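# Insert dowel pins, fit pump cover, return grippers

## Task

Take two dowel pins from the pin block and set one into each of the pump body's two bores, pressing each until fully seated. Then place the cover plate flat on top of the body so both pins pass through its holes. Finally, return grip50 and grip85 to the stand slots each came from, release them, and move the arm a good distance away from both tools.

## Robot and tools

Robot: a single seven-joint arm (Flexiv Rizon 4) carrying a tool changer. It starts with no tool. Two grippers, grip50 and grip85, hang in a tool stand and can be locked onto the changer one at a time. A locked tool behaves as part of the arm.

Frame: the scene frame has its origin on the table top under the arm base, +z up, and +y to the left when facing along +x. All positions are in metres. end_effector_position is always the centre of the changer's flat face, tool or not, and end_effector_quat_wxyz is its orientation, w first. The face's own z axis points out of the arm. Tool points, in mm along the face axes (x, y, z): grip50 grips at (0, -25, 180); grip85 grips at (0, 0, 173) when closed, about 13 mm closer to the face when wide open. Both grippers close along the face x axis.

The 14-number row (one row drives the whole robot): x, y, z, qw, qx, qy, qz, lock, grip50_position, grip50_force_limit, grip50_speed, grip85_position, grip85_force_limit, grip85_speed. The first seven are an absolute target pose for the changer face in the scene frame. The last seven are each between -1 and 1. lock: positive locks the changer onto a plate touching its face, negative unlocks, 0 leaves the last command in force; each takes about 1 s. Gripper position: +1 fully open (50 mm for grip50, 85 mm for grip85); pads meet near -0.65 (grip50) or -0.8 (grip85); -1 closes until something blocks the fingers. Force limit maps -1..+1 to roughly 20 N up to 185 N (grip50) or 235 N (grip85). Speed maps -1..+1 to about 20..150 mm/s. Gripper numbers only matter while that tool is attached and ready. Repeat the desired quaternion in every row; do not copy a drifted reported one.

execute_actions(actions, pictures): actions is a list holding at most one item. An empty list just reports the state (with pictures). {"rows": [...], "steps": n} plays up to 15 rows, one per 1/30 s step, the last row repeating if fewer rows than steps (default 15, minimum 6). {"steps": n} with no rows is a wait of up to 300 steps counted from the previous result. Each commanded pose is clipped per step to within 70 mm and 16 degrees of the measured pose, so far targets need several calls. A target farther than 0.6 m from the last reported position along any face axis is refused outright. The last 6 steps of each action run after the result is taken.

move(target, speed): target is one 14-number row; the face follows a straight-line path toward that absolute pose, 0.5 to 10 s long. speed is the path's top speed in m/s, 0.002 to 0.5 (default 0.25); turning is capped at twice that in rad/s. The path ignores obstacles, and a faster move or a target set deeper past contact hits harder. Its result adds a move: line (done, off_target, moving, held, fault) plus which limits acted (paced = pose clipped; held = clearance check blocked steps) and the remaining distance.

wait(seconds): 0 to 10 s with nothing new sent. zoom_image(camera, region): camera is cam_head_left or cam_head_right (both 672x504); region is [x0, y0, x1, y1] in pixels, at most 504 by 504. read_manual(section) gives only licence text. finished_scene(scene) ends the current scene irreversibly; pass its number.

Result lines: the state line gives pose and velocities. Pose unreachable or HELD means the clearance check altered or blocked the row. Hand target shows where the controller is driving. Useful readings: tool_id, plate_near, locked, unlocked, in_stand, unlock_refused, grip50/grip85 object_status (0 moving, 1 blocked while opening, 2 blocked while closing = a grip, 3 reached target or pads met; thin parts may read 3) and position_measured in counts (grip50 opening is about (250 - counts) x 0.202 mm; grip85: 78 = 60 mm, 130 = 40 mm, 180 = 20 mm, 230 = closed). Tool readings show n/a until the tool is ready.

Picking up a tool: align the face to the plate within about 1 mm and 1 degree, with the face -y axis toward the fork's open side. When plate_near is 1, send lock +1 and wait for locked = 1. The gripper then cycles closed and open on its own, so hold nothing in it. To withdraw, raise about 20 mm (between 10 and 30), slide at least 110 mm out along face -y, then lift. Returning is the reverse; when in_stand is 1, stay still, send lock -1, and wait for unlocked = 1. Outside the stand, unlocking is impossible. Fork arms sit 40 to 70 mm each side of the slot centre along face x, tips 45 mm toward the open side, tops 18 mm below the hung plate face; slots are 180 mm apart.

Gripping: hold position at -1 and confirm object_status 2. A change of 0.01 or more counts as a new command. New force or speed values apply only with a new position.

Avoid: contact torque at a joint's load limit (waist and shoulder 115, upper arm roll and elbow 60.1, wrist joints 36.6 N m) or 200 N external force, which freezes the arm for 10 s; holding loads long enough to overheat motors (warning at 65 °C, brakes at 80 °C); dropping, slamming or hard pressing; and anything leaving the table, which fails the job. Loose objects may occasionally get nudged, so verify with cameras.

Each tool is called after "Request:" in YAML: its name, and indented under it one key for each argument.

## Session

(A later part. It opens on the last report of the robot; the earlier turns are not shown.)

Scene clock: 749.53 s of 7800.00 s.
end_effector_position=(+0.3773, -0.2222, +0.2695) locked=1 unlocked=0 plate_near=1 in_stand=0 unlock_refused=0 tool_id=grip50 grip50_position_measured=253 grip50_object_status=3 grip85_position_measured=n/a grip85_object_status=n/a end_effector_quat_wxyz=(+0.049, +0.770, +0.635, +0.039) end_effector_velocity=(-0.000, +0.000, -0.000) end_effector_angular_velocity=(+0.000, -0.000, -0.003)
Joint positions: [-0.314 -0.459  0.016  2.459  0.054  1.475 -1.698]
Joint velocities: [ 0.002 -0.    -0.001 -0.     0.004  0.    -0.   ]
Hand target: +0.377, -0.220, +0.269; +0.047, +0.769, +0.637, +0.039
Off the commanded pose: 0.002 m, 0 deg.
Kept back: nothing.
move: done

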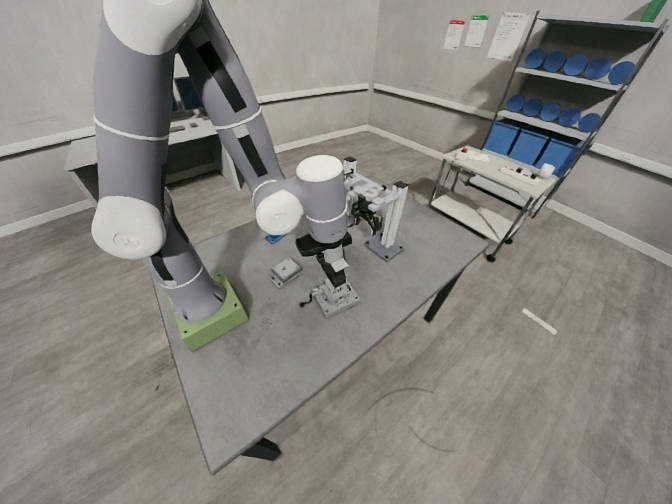

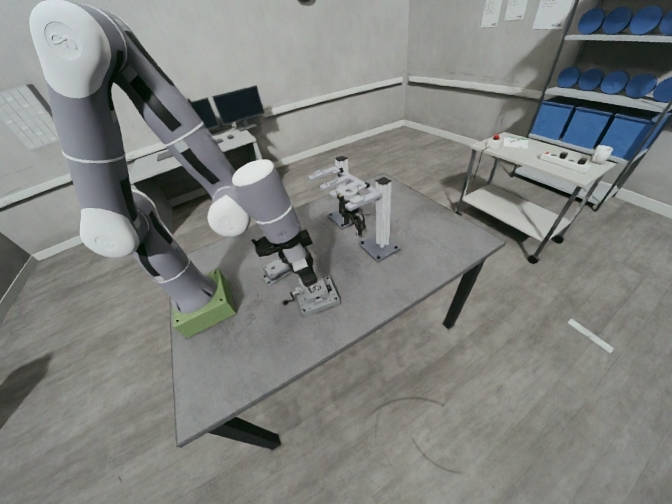

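Request:
move:
  target: [0.3766,-0.2258,0.2684,0.047,0.7685,0.6368,0.0389,0,-1,1,0,0,0,0]
  speed: 0.003

Request:
move:
  target: [0.3881,-0.2279,0.2674,0.0235,0.7696,0.6377,0.0195,0,-1,1,0,0,0,0]
  speed: 0.006

Request:
move:
  target: [0.3996,-0.2301,0.2664,0,0.770,0.638,0,0,-1,1,0,0,0,0]
  speed: 0.006

Scene clock: 751.33 s of 7800.00 s.
end_effector_position=(+0.3769, -0.2257, +0.2687) locked=1 unlocked=0 plate_near=1 in_stand=0 unlock_refused=0 tool_id=grip50 grip50_position_measured=253 grip50_object_status=3 grip85_position_measured=n/a grip85_object_status=n/a end_effector_quat_wxyz=(+0.047, +0.769, +0.637, +0.039) end_effector_velocity=(+0.000, -0.000, -0.000) end_effector_angular_velocity=(-0.000, +0.000, +0.002)
Joint positions: [-0.33  -0.462  0.023  2.452  0.054  1.469 -1.712]
Joint velocities: [-0.    -0.     0.    -0.    -0.     0.    -0.002]
Hand target: +0.377, -0.226, +0.268; +0.047, +0.769, +0.637, +0.039
Off the commanded pose: 0.000 m, 0 deg.
Kept back: nothing.
move: done

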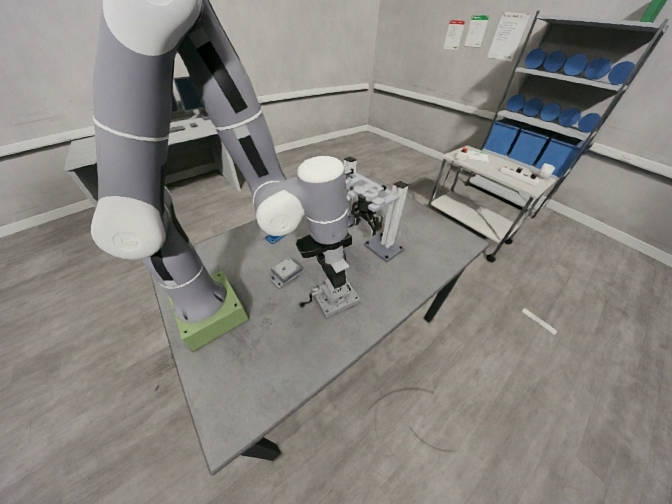

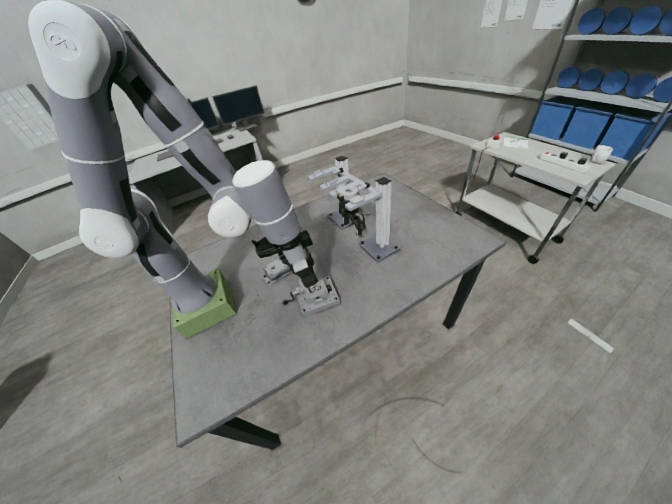

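Scene clock: 756.73 s of 7800.00 s.
end_effector_position=(+0.3887, -0.2278, +0.2678) locked=1 unlocked=0 plate_near=1 in_stand=0 unlock_refused=0 tool_id=grip50 grip50_position_measured=253 grip50_object_status=3 grip85_position_measured=n/a grip85_object_status=n/a end_effector_quat_wxyz=(+0.024, +0.769, +0.638, +0.020) end_effector_velocity=(+0.000, +0.000, +0.000) end_effector_angular_velocity=(-0.000, -0.000, +0.001)
Joint positions: [-0.312 -0.461  0.005  2.402  0.039  1.358 -1.695]
Joint velocities: [ 0.    -0.    -0.     0.    -0.001  0.    -0.001]
Hand target: +0.388, -0.228, +0.267; +0.024, +0.770, +0.638, +0.019
Off the commanded pose: 0.001 m, 0 deg.
Kept back: nothing.
move: done

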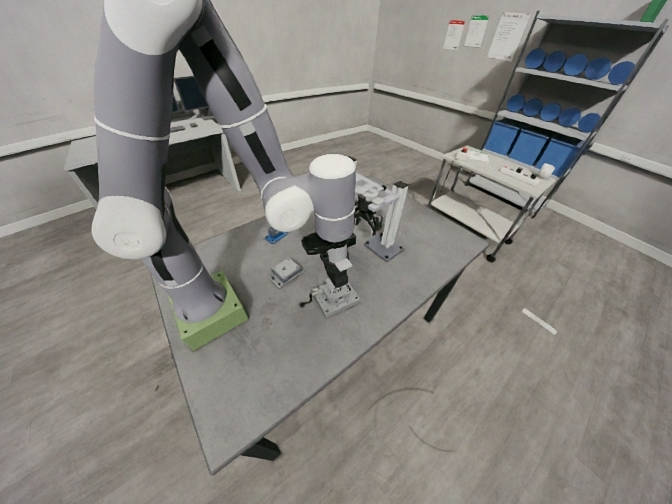

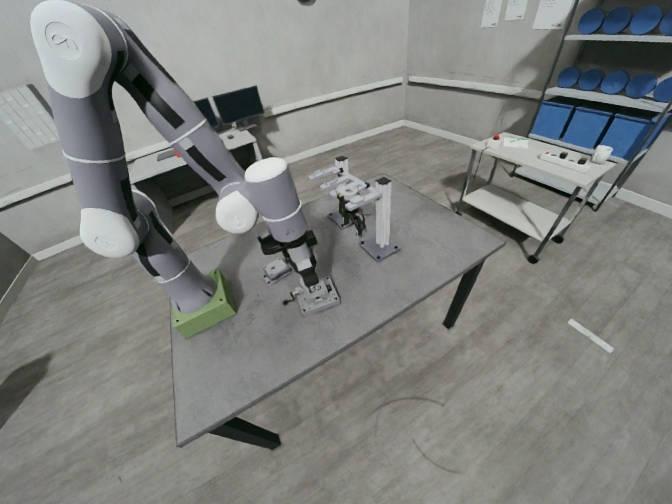

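Scene clock: 762.20 s of 7800.00 s.
end_effector_position=(+0.4003, -0.2299, +0.2668) locked=1 unlocked=0 plate_near=1 in_stand=0 unlock_refused=0 tool_id=grip50 grip50_position_measured=253 grip50_object_status=3 grip85_position_measured=n/a grip85_object_status=n/a end_effector_quat_wxyz=(+0.001, +0.770, +0.638, +0.001) end_effector_velocity=(+0.000, +0.000, +0.000) end_effector_angular_velocity=(-0.000, -0.000, -0.000)
Joint positions: [-0.301 -0.466 -0.007  2.348  0.026  1.249 -1.681]
Joint velocities: [ 0.  0.  0. -0. -0. -0.  0.]
Hand target: +0.400, -0.230, +0.266; +0.000, +0.770, +0.638, -0.000
Off the commanded pose: 0.001 m, 0 deg.
Kept back: nothing.
move: done

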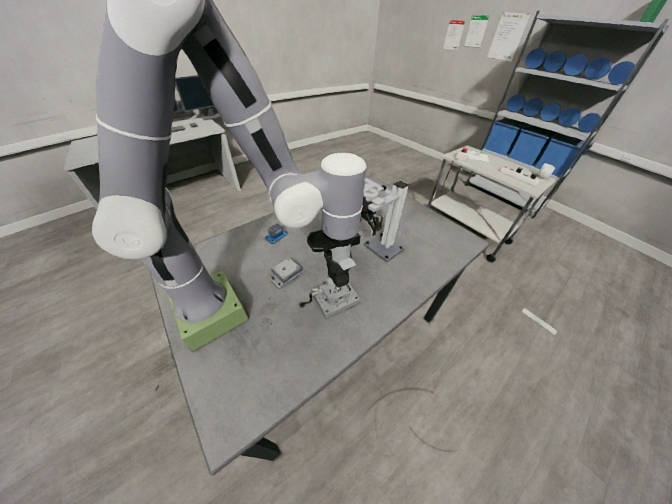

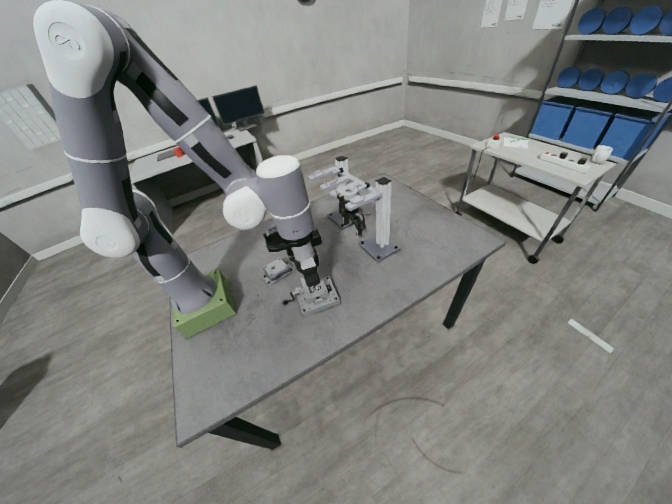

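Request:
move:
  target: [0.4006,-0.2298,0.2648,0,0.770,0.638,0,0,-1,1,0,0,0,0]
  speed: 0.002

Request:
move:
  target: [0.4006,-0.2298,0.2632,0,0.770,0.638,0,0,-1,1,0,0,0,0]
  speed: 0.002

Scene clock: 763.67 s of 7800.00 s.
end_effector_position=(+0.4011, -0.2299, +0.2653) locked=1 unlocked=0 plate_near=1 in_stand=0 unlock_refused=0 tool_id=grip50 grip50_position_measured=253 grip50_object_status=3 grip85_position_measured=n/a grip85_object_status=n/a end_effector_quat_wxyz=(+0.001, +0.770, +0.638, +0.000) end_effector_velocity=(-0.000, -0.000, +0.000) end_effector_angular_velocity=(-0.000, +0.000, +0.001)
Joint positions: [-0.3   -0.472 -0.007  2.346  0.026  1.251 -1.68 ]
Joint velocities: [-0.     0.    -0.     0.    -0.    -0.    -0.001]
Hand target: +0.401, -0.230, +0.265; -0.000, +0.770, +0.638, +0.000
Off the commanded pose: 0.001 m, 0 deg.
Kept back: nothing.
move: done

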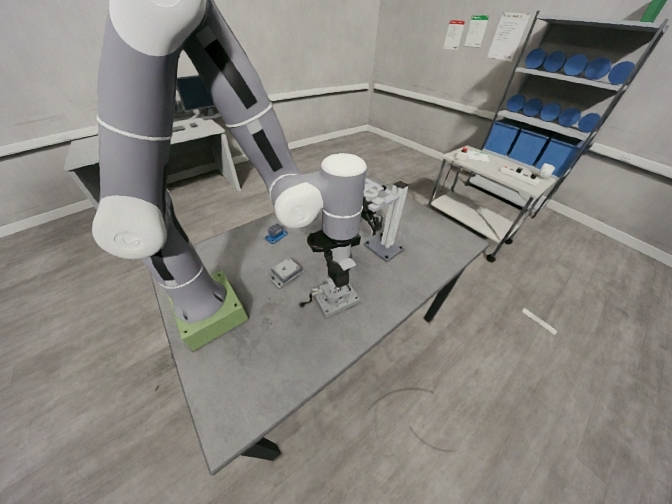

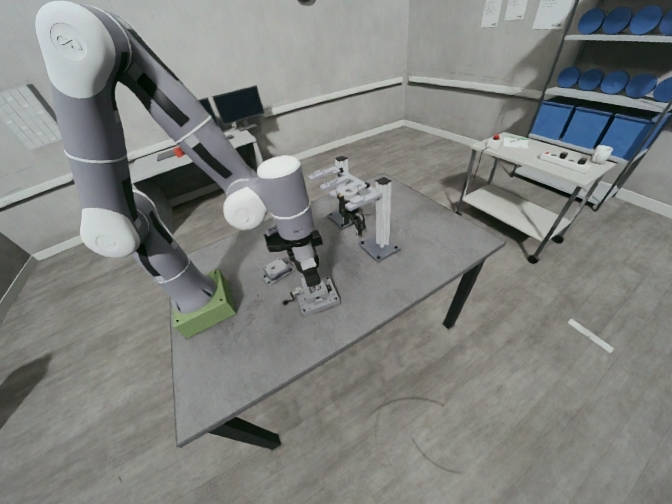

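Scene clock: 764.93 s of 7800.00 s.
end_effector_position=(+0.4012, -0.2299, +0.2638) locked=1 unlocked=0 plate_near=1 in_stand=0 unlock_refused=0 tool_id=grip50 grip50_position_measured=253 grip50_object_status=3 grip85_position_measured=n/a grip85_object_status=n/a end_effector_quat_wxyz=(+0.001, +0.770, +0.638, +0.001) end_effector_velocity=(+0.000, +0.000, -0.000) end_effector_angular_velocity=(+0.000, +0.000, +0.000)
Joint positions: [-0.3   -0.476 -0.007  2.345  0.026  1.256 -1.68 ]
Joint velocities: [ 0. -0.  0. -0. -0. -0.  0.]
Hand target: +0.401, -0.230, +0.263; +0.000, +0.770, +0.638, -0.000
Off the commanded pose: 0.001 m, 0 deg.
Kept back: nothing.
move: done

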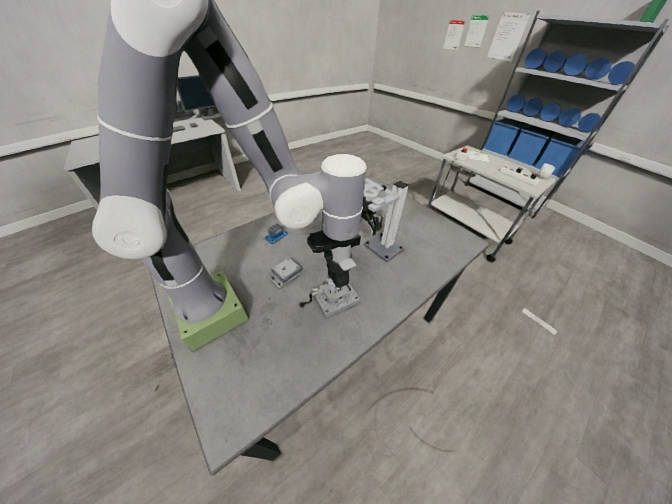

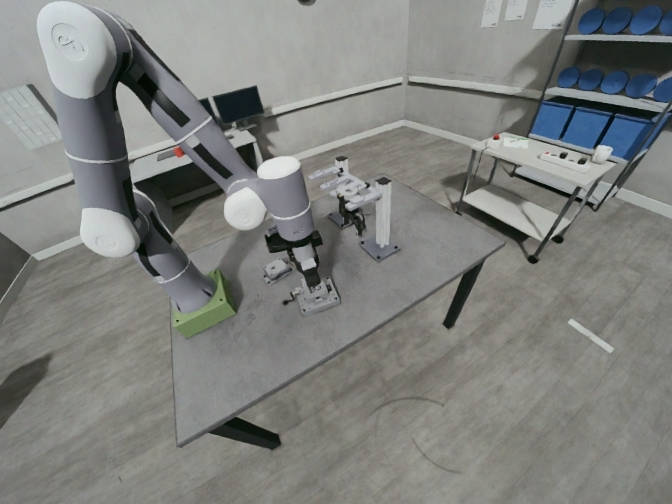

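Going in. Bore1 = (−24,−12).

Request:
move:
  target: [0.4010,-0.2298,0.2590,0,0.770,0.638,0,0,-1,1,0,0,0,0]
  speed: 0.003

Request:
move:
  target: [0.4010,-0.2298,0.2598,0,0.770,0.638,0,0,-0.3,1,0,0,0,0]
  speed: 0.003

Request:
move:
  target: [0.4010,-0.2298,0.278,0,0.770,0.638,0,0,-0.3,1,0,0,0,0]
  speed: 0.03

Request:
move:
  target: [0.4006,-0.2318,0.276,0,0.770,0.638,0,0,-1,0,0,0,0,0]
  speed: 0.01

Request:
move:
  target: [0.4006,-0.2318,0.267,0,0.770,0.638,0,0,-1,0,0,0,0,0]
  speed: 0.004

Request:
move:
  target: [0.4006,-0.2318,0.2647,0,0.770,0.638,0,0,-1,0,0,0,0,0]
  speed: 0.003

Scene clock: 767.27 s of 7800.00 s.
end_effector_position=(+0.4024, -0.2300, +0.2610) locked=1 unlocked=0 plate_near=1 in_stand=0 unlock_refused=0 tool_id=grip50 grip50_position_measured=253 grip50_object_status=3 grip85_position_measured=n/a grip85_object_status=n/a end_effector_quat_wxyz=(+0.002, +0.770, +0.638, +0.001) end_effector_velocity=(-0.000, +0.000, -0.000) end_effector_angular_velocity=(+0.000, -0.000, -0.001)
Joint positions: [-0.3   -0.487 -0.006  2.343  0.026  1.267 -1.68 ]
Joint velocities: [-0.     0.     0.     0.     0.001 -0.    -0.   ]
Hand target: +0.401, -0.230, +0.259; -0.000, +0.770, +0.638, +0.000
Off the commanded pose: 0.002 m, 0 deg.
Kept back: nothing.
move: done

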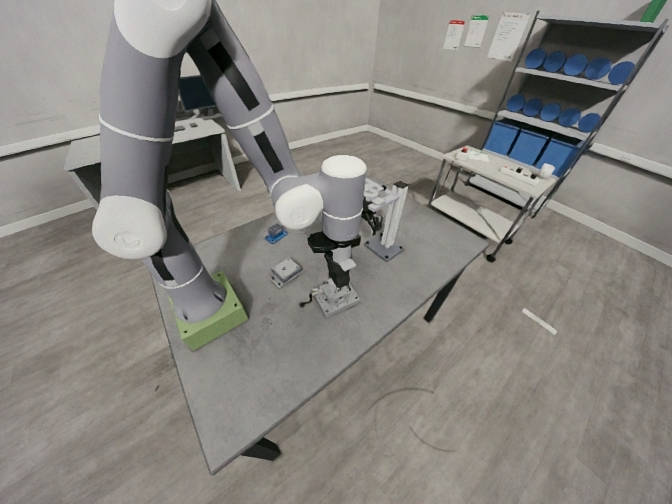

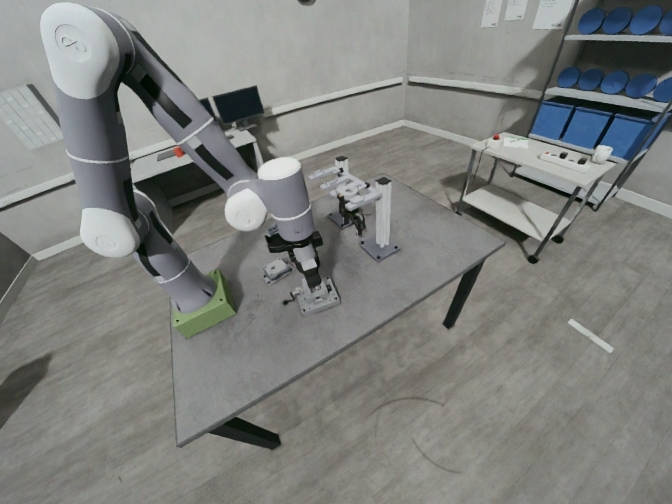

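Scene clock: 768.37 s of 7800.00 s.
end_effector_position=(+0.4012, -0.2298, +0.2600) locked=1 unlocked=0 plate_near=1 in_stand=0 unlock_refused=0 tool_id=grip50 grip50_position_measured=198 grip50_object_status=3 grip85_position_measured=n/a grip85_object_status=n/a end_effector_quat_wxyz=(+0.000, +0.770, +0.638, +0.000) end_effector_velocity=(-0.000, +0.000, -0.000) end_effector_angular_velocity=(+0.000, +0.001, -0.000)
Joint positions: [-0.3   -0.488 -0.006  2.344  0.026  1.265 -1.68 ]
Joint velocities: [-0.    -0.     0.001  0.    -0.001  0.     0.001]
Hand target: +0.401, -0.230, +0.260; +0.000, +0.770, +0.638, -0.000
Off the commanded pose: 0.000 m, 0 deg.
Kept back: nothing.
move: done

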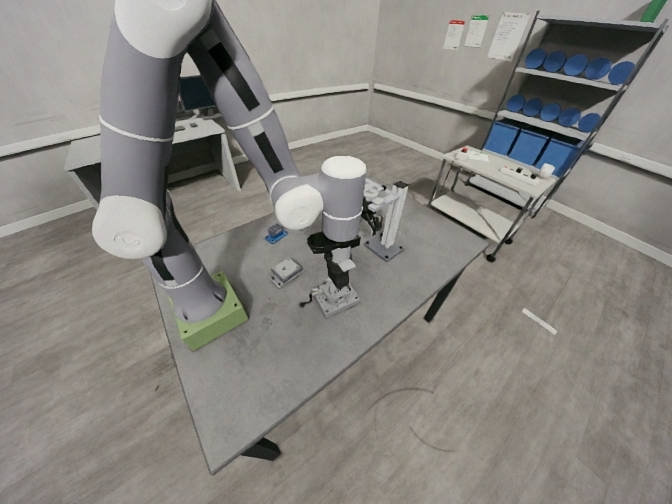

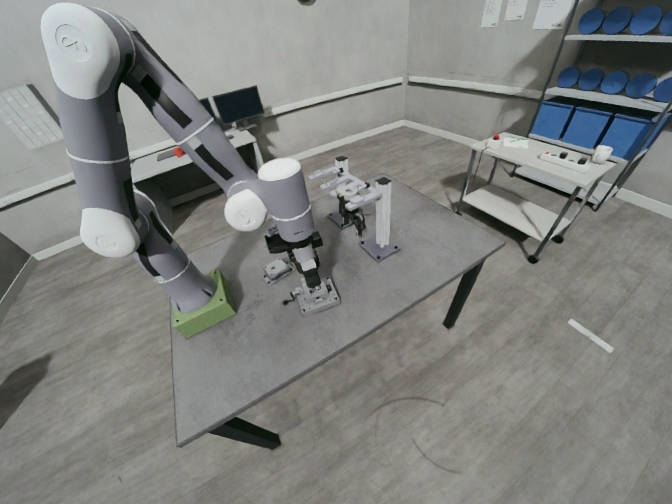

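Scene clock: 769.20 s of 7800.00 s.
end_effector_position=(+0.4011, -0.2298, +0.2781) locked=1 unlocked=0 plate_near=1 in_stand=0 unlock_refused=0 tool_id=grip50 grip50_position_measured=198 grip50_object_status=3 grip85_position_measured=n/a grip85_object_status=n/a end_effector_quat_wxyz=(+0.000, +0.770, +0.638, +0.000) end_effector_velocity=(-0.000, -0.000, -0.000) end_effector_angular_velocity=(-0.000, +0.000, +0.001)
Joint positions: [-0.3   -0.433 -0.008  2.347  0.023  1.213 -1.678]
Joint velocities: [ 0.001 -0.    -0.001  0.     0.     0.    -0.001]
Hand target: +0.401, -0.230, +0.278; +0.000, +0.770, +0.638, -0.000
Off the commanded pose: 0.000 m, 0 deg.
Kept back: nothing.
move: done

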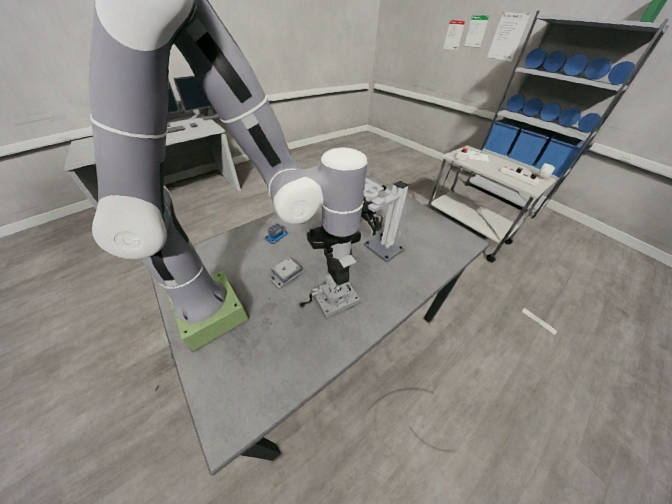

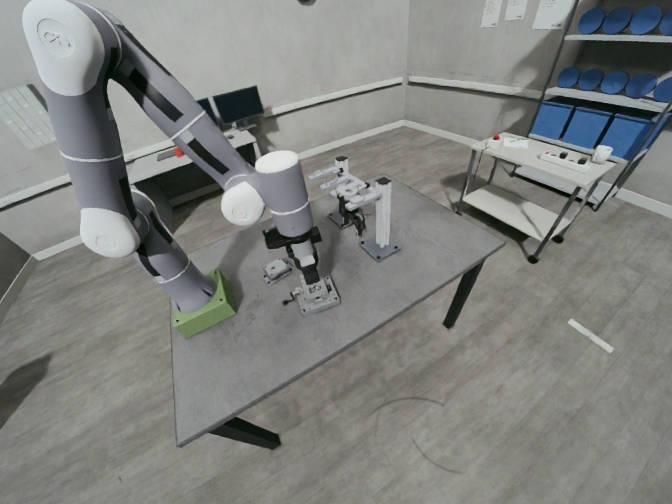

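Scene clock: 769.90 s of 7800.00 s.
end_effector_position=(+0.4006, -0.2318, +0.2761) locked=1 unlocked=0 plate_near=1 in_stand=0 unlock_refused=0 tool_id=grip50 grip50_position_measured=255 grip50_object_status=3 grip85_position_measured=n/a grip85_object_status=n/a end_effector_quat_wxyz=(-0.000, +0.770, +0.638, -0.000) end_effector_velocity=(-0.000, -0.000, -0.000) end_effector_angular_velocity=(-0.000, +0.000, -0.001)
Joint positions: [-0.305 -0.44  -0.008  2.345  0.023  1.217 -1.682]
Joint velocities: [-0.    -0.    -0.    -0.    -0.    -0.     0.001]
Hand target: +0.401, -0.232, +0.276; +0.000, +0.770, +0.638, -0.000
Off the commanded pose: 0.000 m, 0 deg.
Kept back: nothing.
move: done

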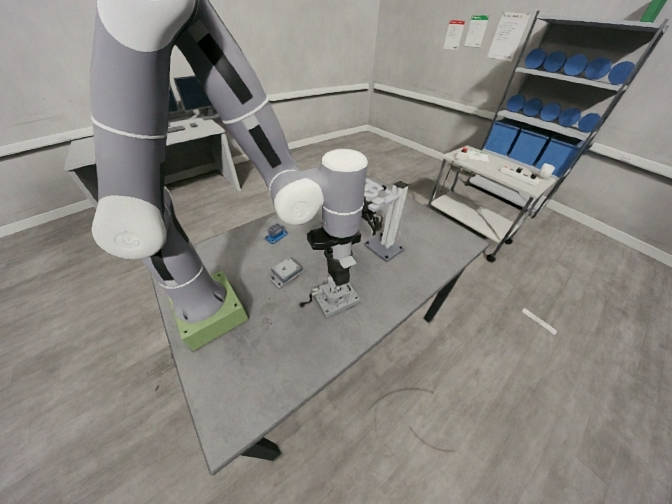

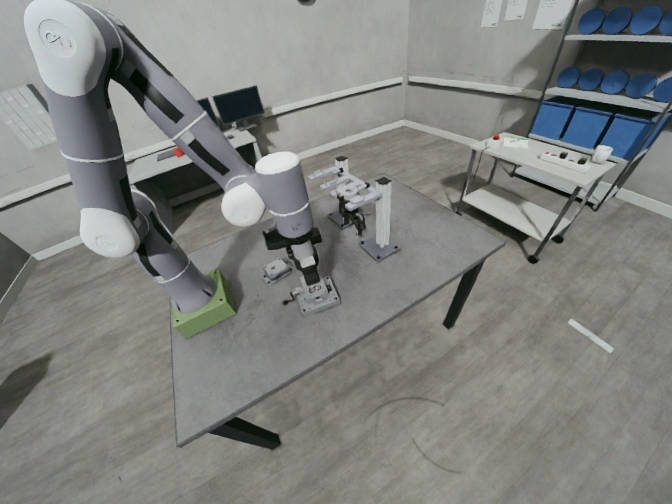

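Scene clock: 772.37 s of 7800.00 s.
end_effector_position=(+0.4006, -0.2318, +0.2671) locked=1 unlocked=0 plate_near=1 in_stand=0 unlock_refused=0 tool_id=grip50 grip50_position_measured=255 grip50_object_status=3 grip85_position_measured=n/a grip85_object_status=n/a end_effector_quat_wxyz=(-0.000, +0.770, +0.638, -0.000) end_effector_velocity=(+0.000, +0.000, +0.000) end_effector_angular_velocity=(-0.000, -0.000, -0.000)
Joint positions: [-0.306 -0.467 -0.006  2.344  0.023  1.243 -1.682]
Joint velocities: [-0. -0.  0. -0. -0.  0.  0.]
Hand target: +0.401, -0.232, +0.267; -0.000, +0.770, +0.638, +0.000
Off the commanded pose: 0.000 m, 0 deg.
Kept back: nothing.
move: done

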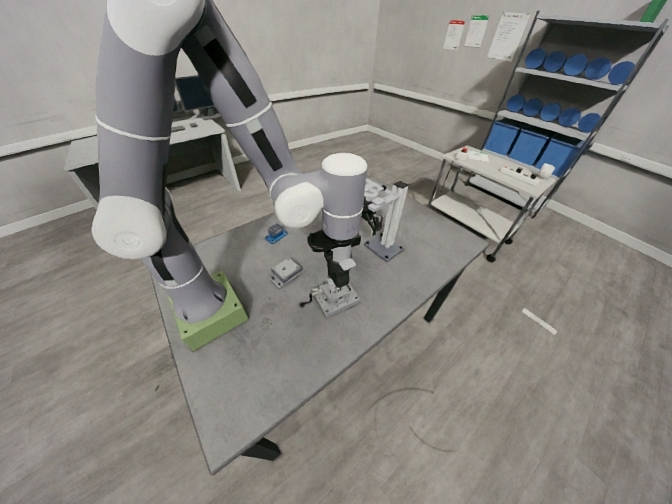

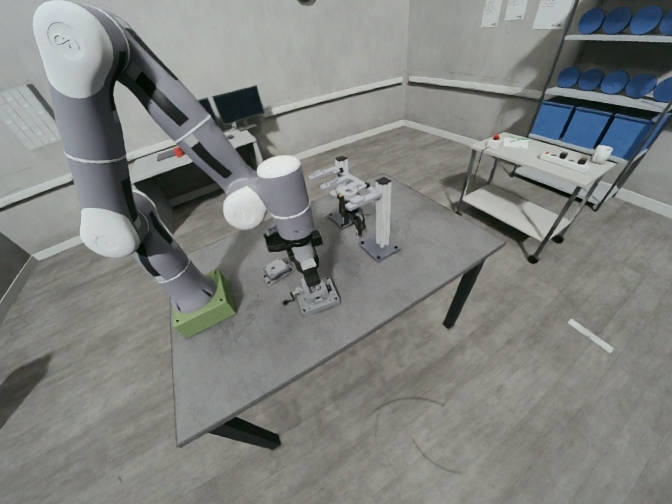

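Scene clock: 773.37 s of 7800.00 s.
end_effector_position=(+0.4014, -0.2321, +0.2658) locked=1 unlocked=0 plate_near=1 in_stand=0 unlock_refused=0 tool_id=grip50 grip50_position_measured=255 grip50_object_status=3 grip85_position_measured=n/a grip85_object_status=n/a end_effector_quat_wxyz=(+0.001, +0.770, +0.638, +0.001) end_effector_velocity=(+0.000, +0.000, +0.000) end_effector_angular_velocity=(+0.000, -0.000, +0.001)
Joint positions: [-0.306 -0.472 -0.006  2.343  0.023  1.25  -1.682]
Joint velocities: [-0.     0.     0.001  0.    -0.    -0.    -0.001]
Hand target: +0.401, -0.232, +0.265; -0.000, +0.770, +0.638, +0.000
Off the commanded pose: 0.001 m, 0 deg.
Kept back: nothing.
move: done

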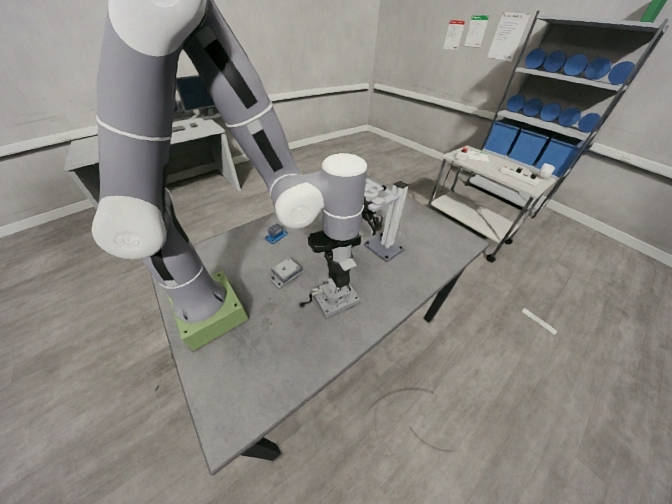

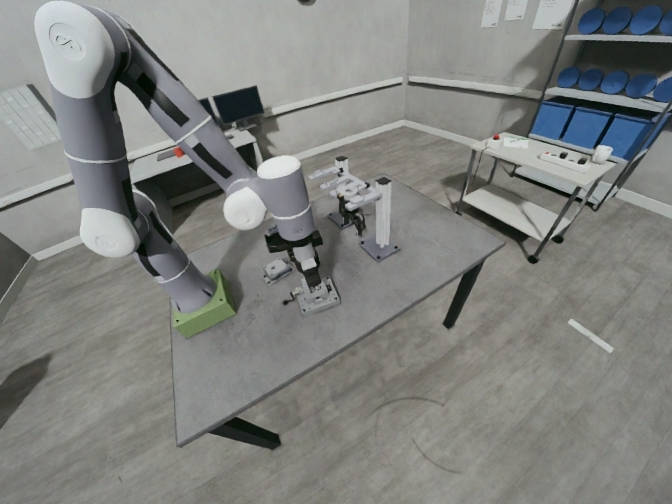

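Request:
move:
  target: [0.4014,-0.2321,0.40,0,0.770,0.638,0,0,-1,1,0,1,0,0]
  speed: 0.1

Request:
move:
  target: [0.526,0.0872,0.40,0,0.694,0.720,0,0,-1,1,0,1,0,0]

Request:
move:
  target: [0.526,0.0872,0.323,0,0.694,0.720,0,0,-1,1,0,1,0,0]
  speed: 0.1

Request:
move:
  target: [0.646,0.0914,0.323,0,0.694,0.720,0,0,-1,1,0,1,0,0]
  speed: 0.06

Request:
move:
  target: [0.646,0.0914,0.302,0,0.694,0.720,0,0,-1,1,0,1,0,0]
  speed: 0.02

Scene clock: 775.97 s of 7800.00 s.
end_effector_position=(+0.4012, -0.2320, +0.4001) locked=1 unlocked=0 plate_near=1 in_stand=0 unlock_refused=0 tool_id=grip50 grip50_position_measured=255 grip50_object_status=3 grip85_position_measured=n/a grip85_object_status=n/a end_effector_quat_wxyz=(+0.000, +0.770, +0.638, -0.000) end_effector_velocity=(-0.000, -0.000, -0.000) end_effector_angular_velocity=(-0.000, +0.001, +0.001)
Joint positions: [-0.315 -0.114 -0.002  2.289  0.007  0.836 -1.672]
Joint velocities: [ 0.    -0.    -0.     0.    -0.     0.    -0.001]
Hand target: +0.401, -0.232, +0.400; +0.000, +0.770, +0.638, -0.000
Off the commanded pose: 0.000 m, 0 deg.
Kept back: nothing.
move: done

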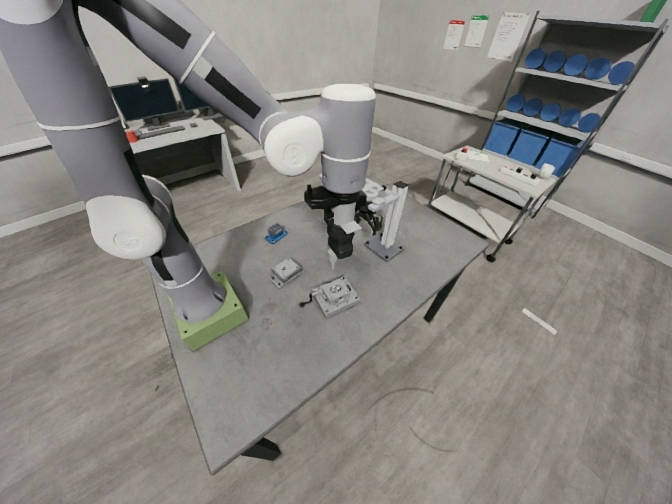

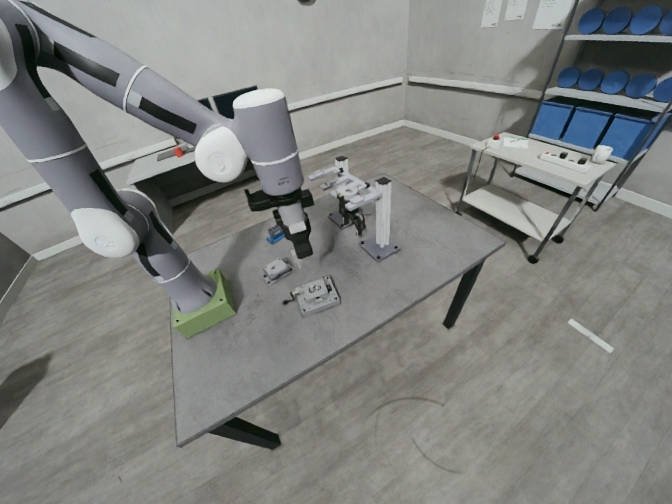

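Scene clock: 777.70 s of 7800.00 s.
end_effector_position=(+0.5258, +0.0873, +0.4003) locked=1 unlocked=0 plate_near=1 in_stand=0 unlock_refused=0 tool_id=grip50 grip50_position_measured=255 grip50_object_status=3 grip85_position_measured=n/a grip85_object_status=n/a end_effector_quat_wxyz=(-0.001, +0.694, +0.720, +0.000) end_effector_velocity=(-0.000, +0.000, -0.000) end_effector_angular_velocity=(+0.000, +0.001, -0.000)
Joint positions: [ 0.096 -0.293  0.253  2.067 -0.097  0.784 -1.166]
Joint velocities: [-0. -0.  0.  0.  0. -0. -0.]
Hand target: +0.526, +0.087, +0.400; -0.001, +0.694, +0.720, +0.000
Off the commanded pose: 0.000 m, 0 deg.
Kept back: nothing.
move: done

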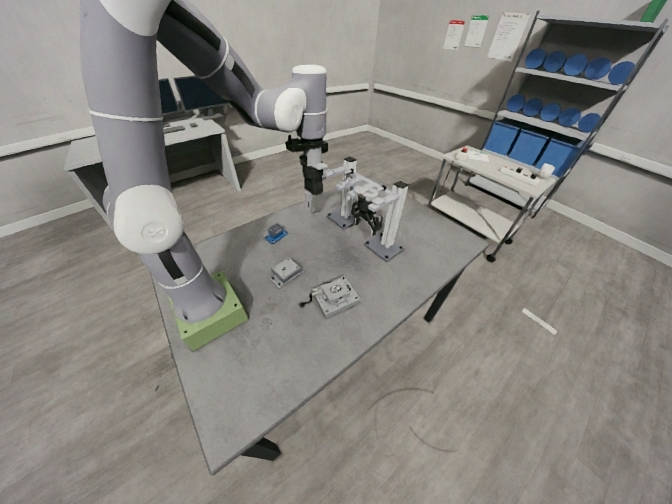

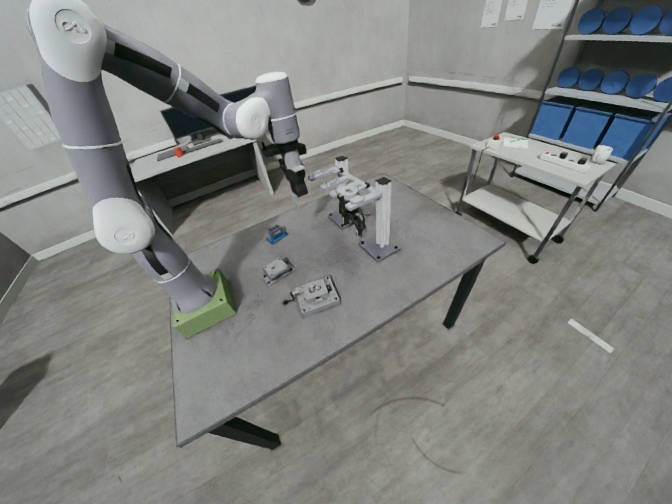

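Scene clock: 778.77 s of 7800.00 s.
end_effector_position=(+0.5261, +0.0872, +0.3229) locked=1 unlocked=0 plate_near=1 in_stand=0 unlock_refused=0 tool_id=grip50 grip50_position_measured=255 grip50_object_status=3 grip85_position_measured=n/a grip85_object_status=n/a end_effector_quat_wxyz=(-0.000, +0.694, +0.720, -0.000) end_effector_velocity=(+0.000, -0.000, +0.000) end_effector_angular_velocity=(-0.001, -0.000, +0.002)
Joint positions: [ 0.125 -0.443  0.211  2.129 -0.16   0.992 -1.123]
Joint velocities: [ 0.     0.    -0.001 -0.    -0.001 -0.    -0.002]
Hand target: +0.526, +0.087, +0.323; -0.000, +0.694, +0.720, +0.000
Off the commanded pose: 0.000 m, 0 deg.
Kept back: nothing.
move: done

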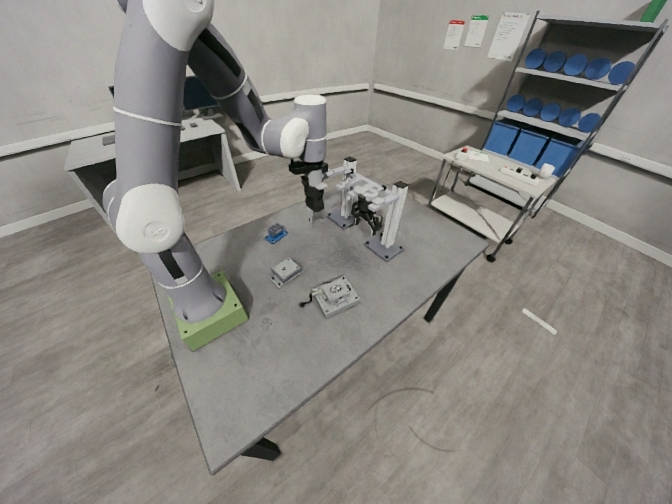

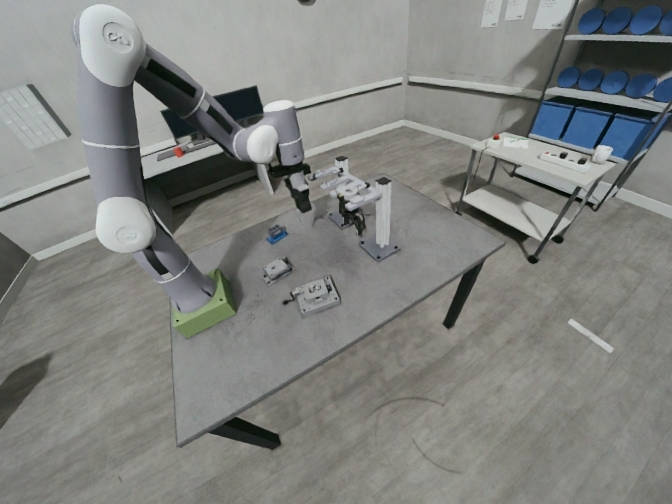

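Scene clock: 781.03 s of 7800.00 s.
end_effector_position=(+0.6462, +0.0914, +0.3235) locked=1 unlocked=0 plate_near=1 in_stand=0 unlock_refused=0 tool_id=grip50 grip50_position_measured=255 grip50_object_status=3 grip85_position_measured=n/a grip85_object_status=n/a end_effector_quat_wxyz=(-0.000, +0.694, +0.720, +0.000) end_effector_velocity=(-0.000, -0.000, -0.000) end_effector_angular_velocity=(-0.000, +0.000, -0.001)
Joint positions: [ 0.113 -0.65   0.188  1.745 -0.161  0.815 -1.192]
Joint velocities: [ 0.     0.    -0.     0.     0.    -0.     0.001]
Hand target: +0.646, +0.091, +0.323; -0.000, +0.694, +0.720, +0.000
Off the commanded pose: 0.000 m, 0 deg.
Kept back: nothing.
move: done

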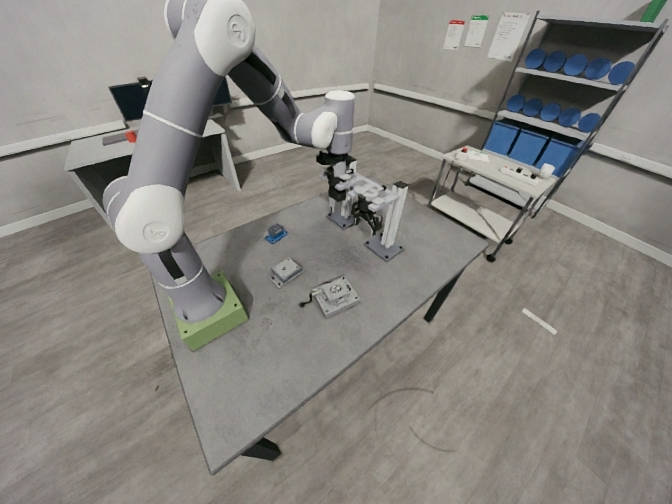

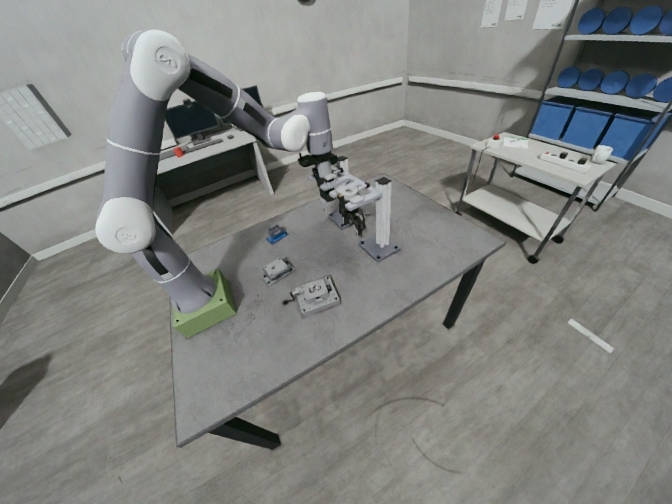

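Scene clock: 782.33 s of 7800.00 s.
end_effector_position=(+0.6463, +0.0915, +0.3034) locked=1 unlocked=0 plate_near=1 in_stand=1 unlock_refused=0 tool_id=grip50 grip50_position_measured=255 grip50_object_status=3 grip85_position_measured=n/a grip85_object_status=n/a end_effector_quat_wxyz=(+0.000, +0.694, +0.720, +0.001) end_effector_velocity=(-0.000, +0.000, +0.000) end_effector_angular_velocity=(-0.000, +0.000, +0.000)
Joint positions: [ 0.12  -0.683  0.177  1.752 -0.166  0.857 -1.188]
Joint velocities: [-0.  0.  0.  0. -0. -0.  0.]
Hand target: +0.646, +0.091, +0.302; -0.000, +0.694, +0.720, +0.000
Off the commanded pose: 0.001 m, 0 deg.
Kept back: nothing.
move: done

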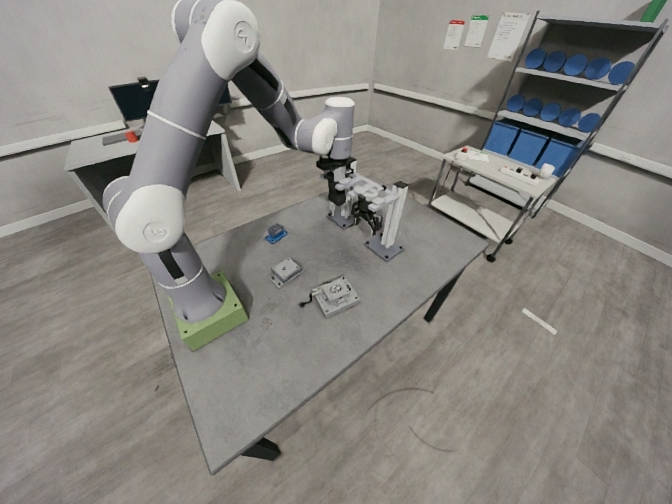

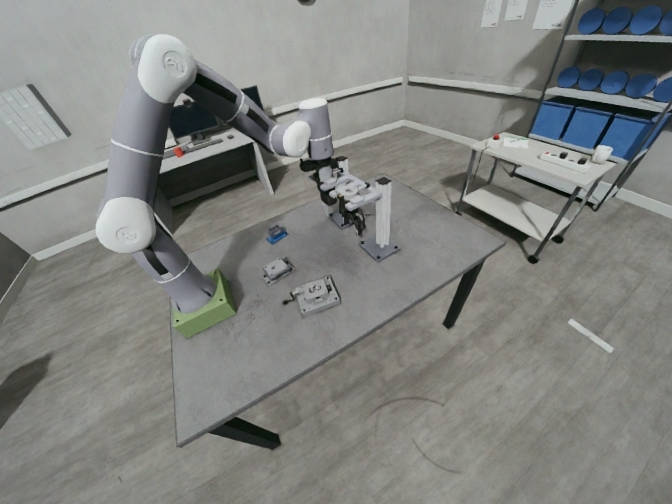

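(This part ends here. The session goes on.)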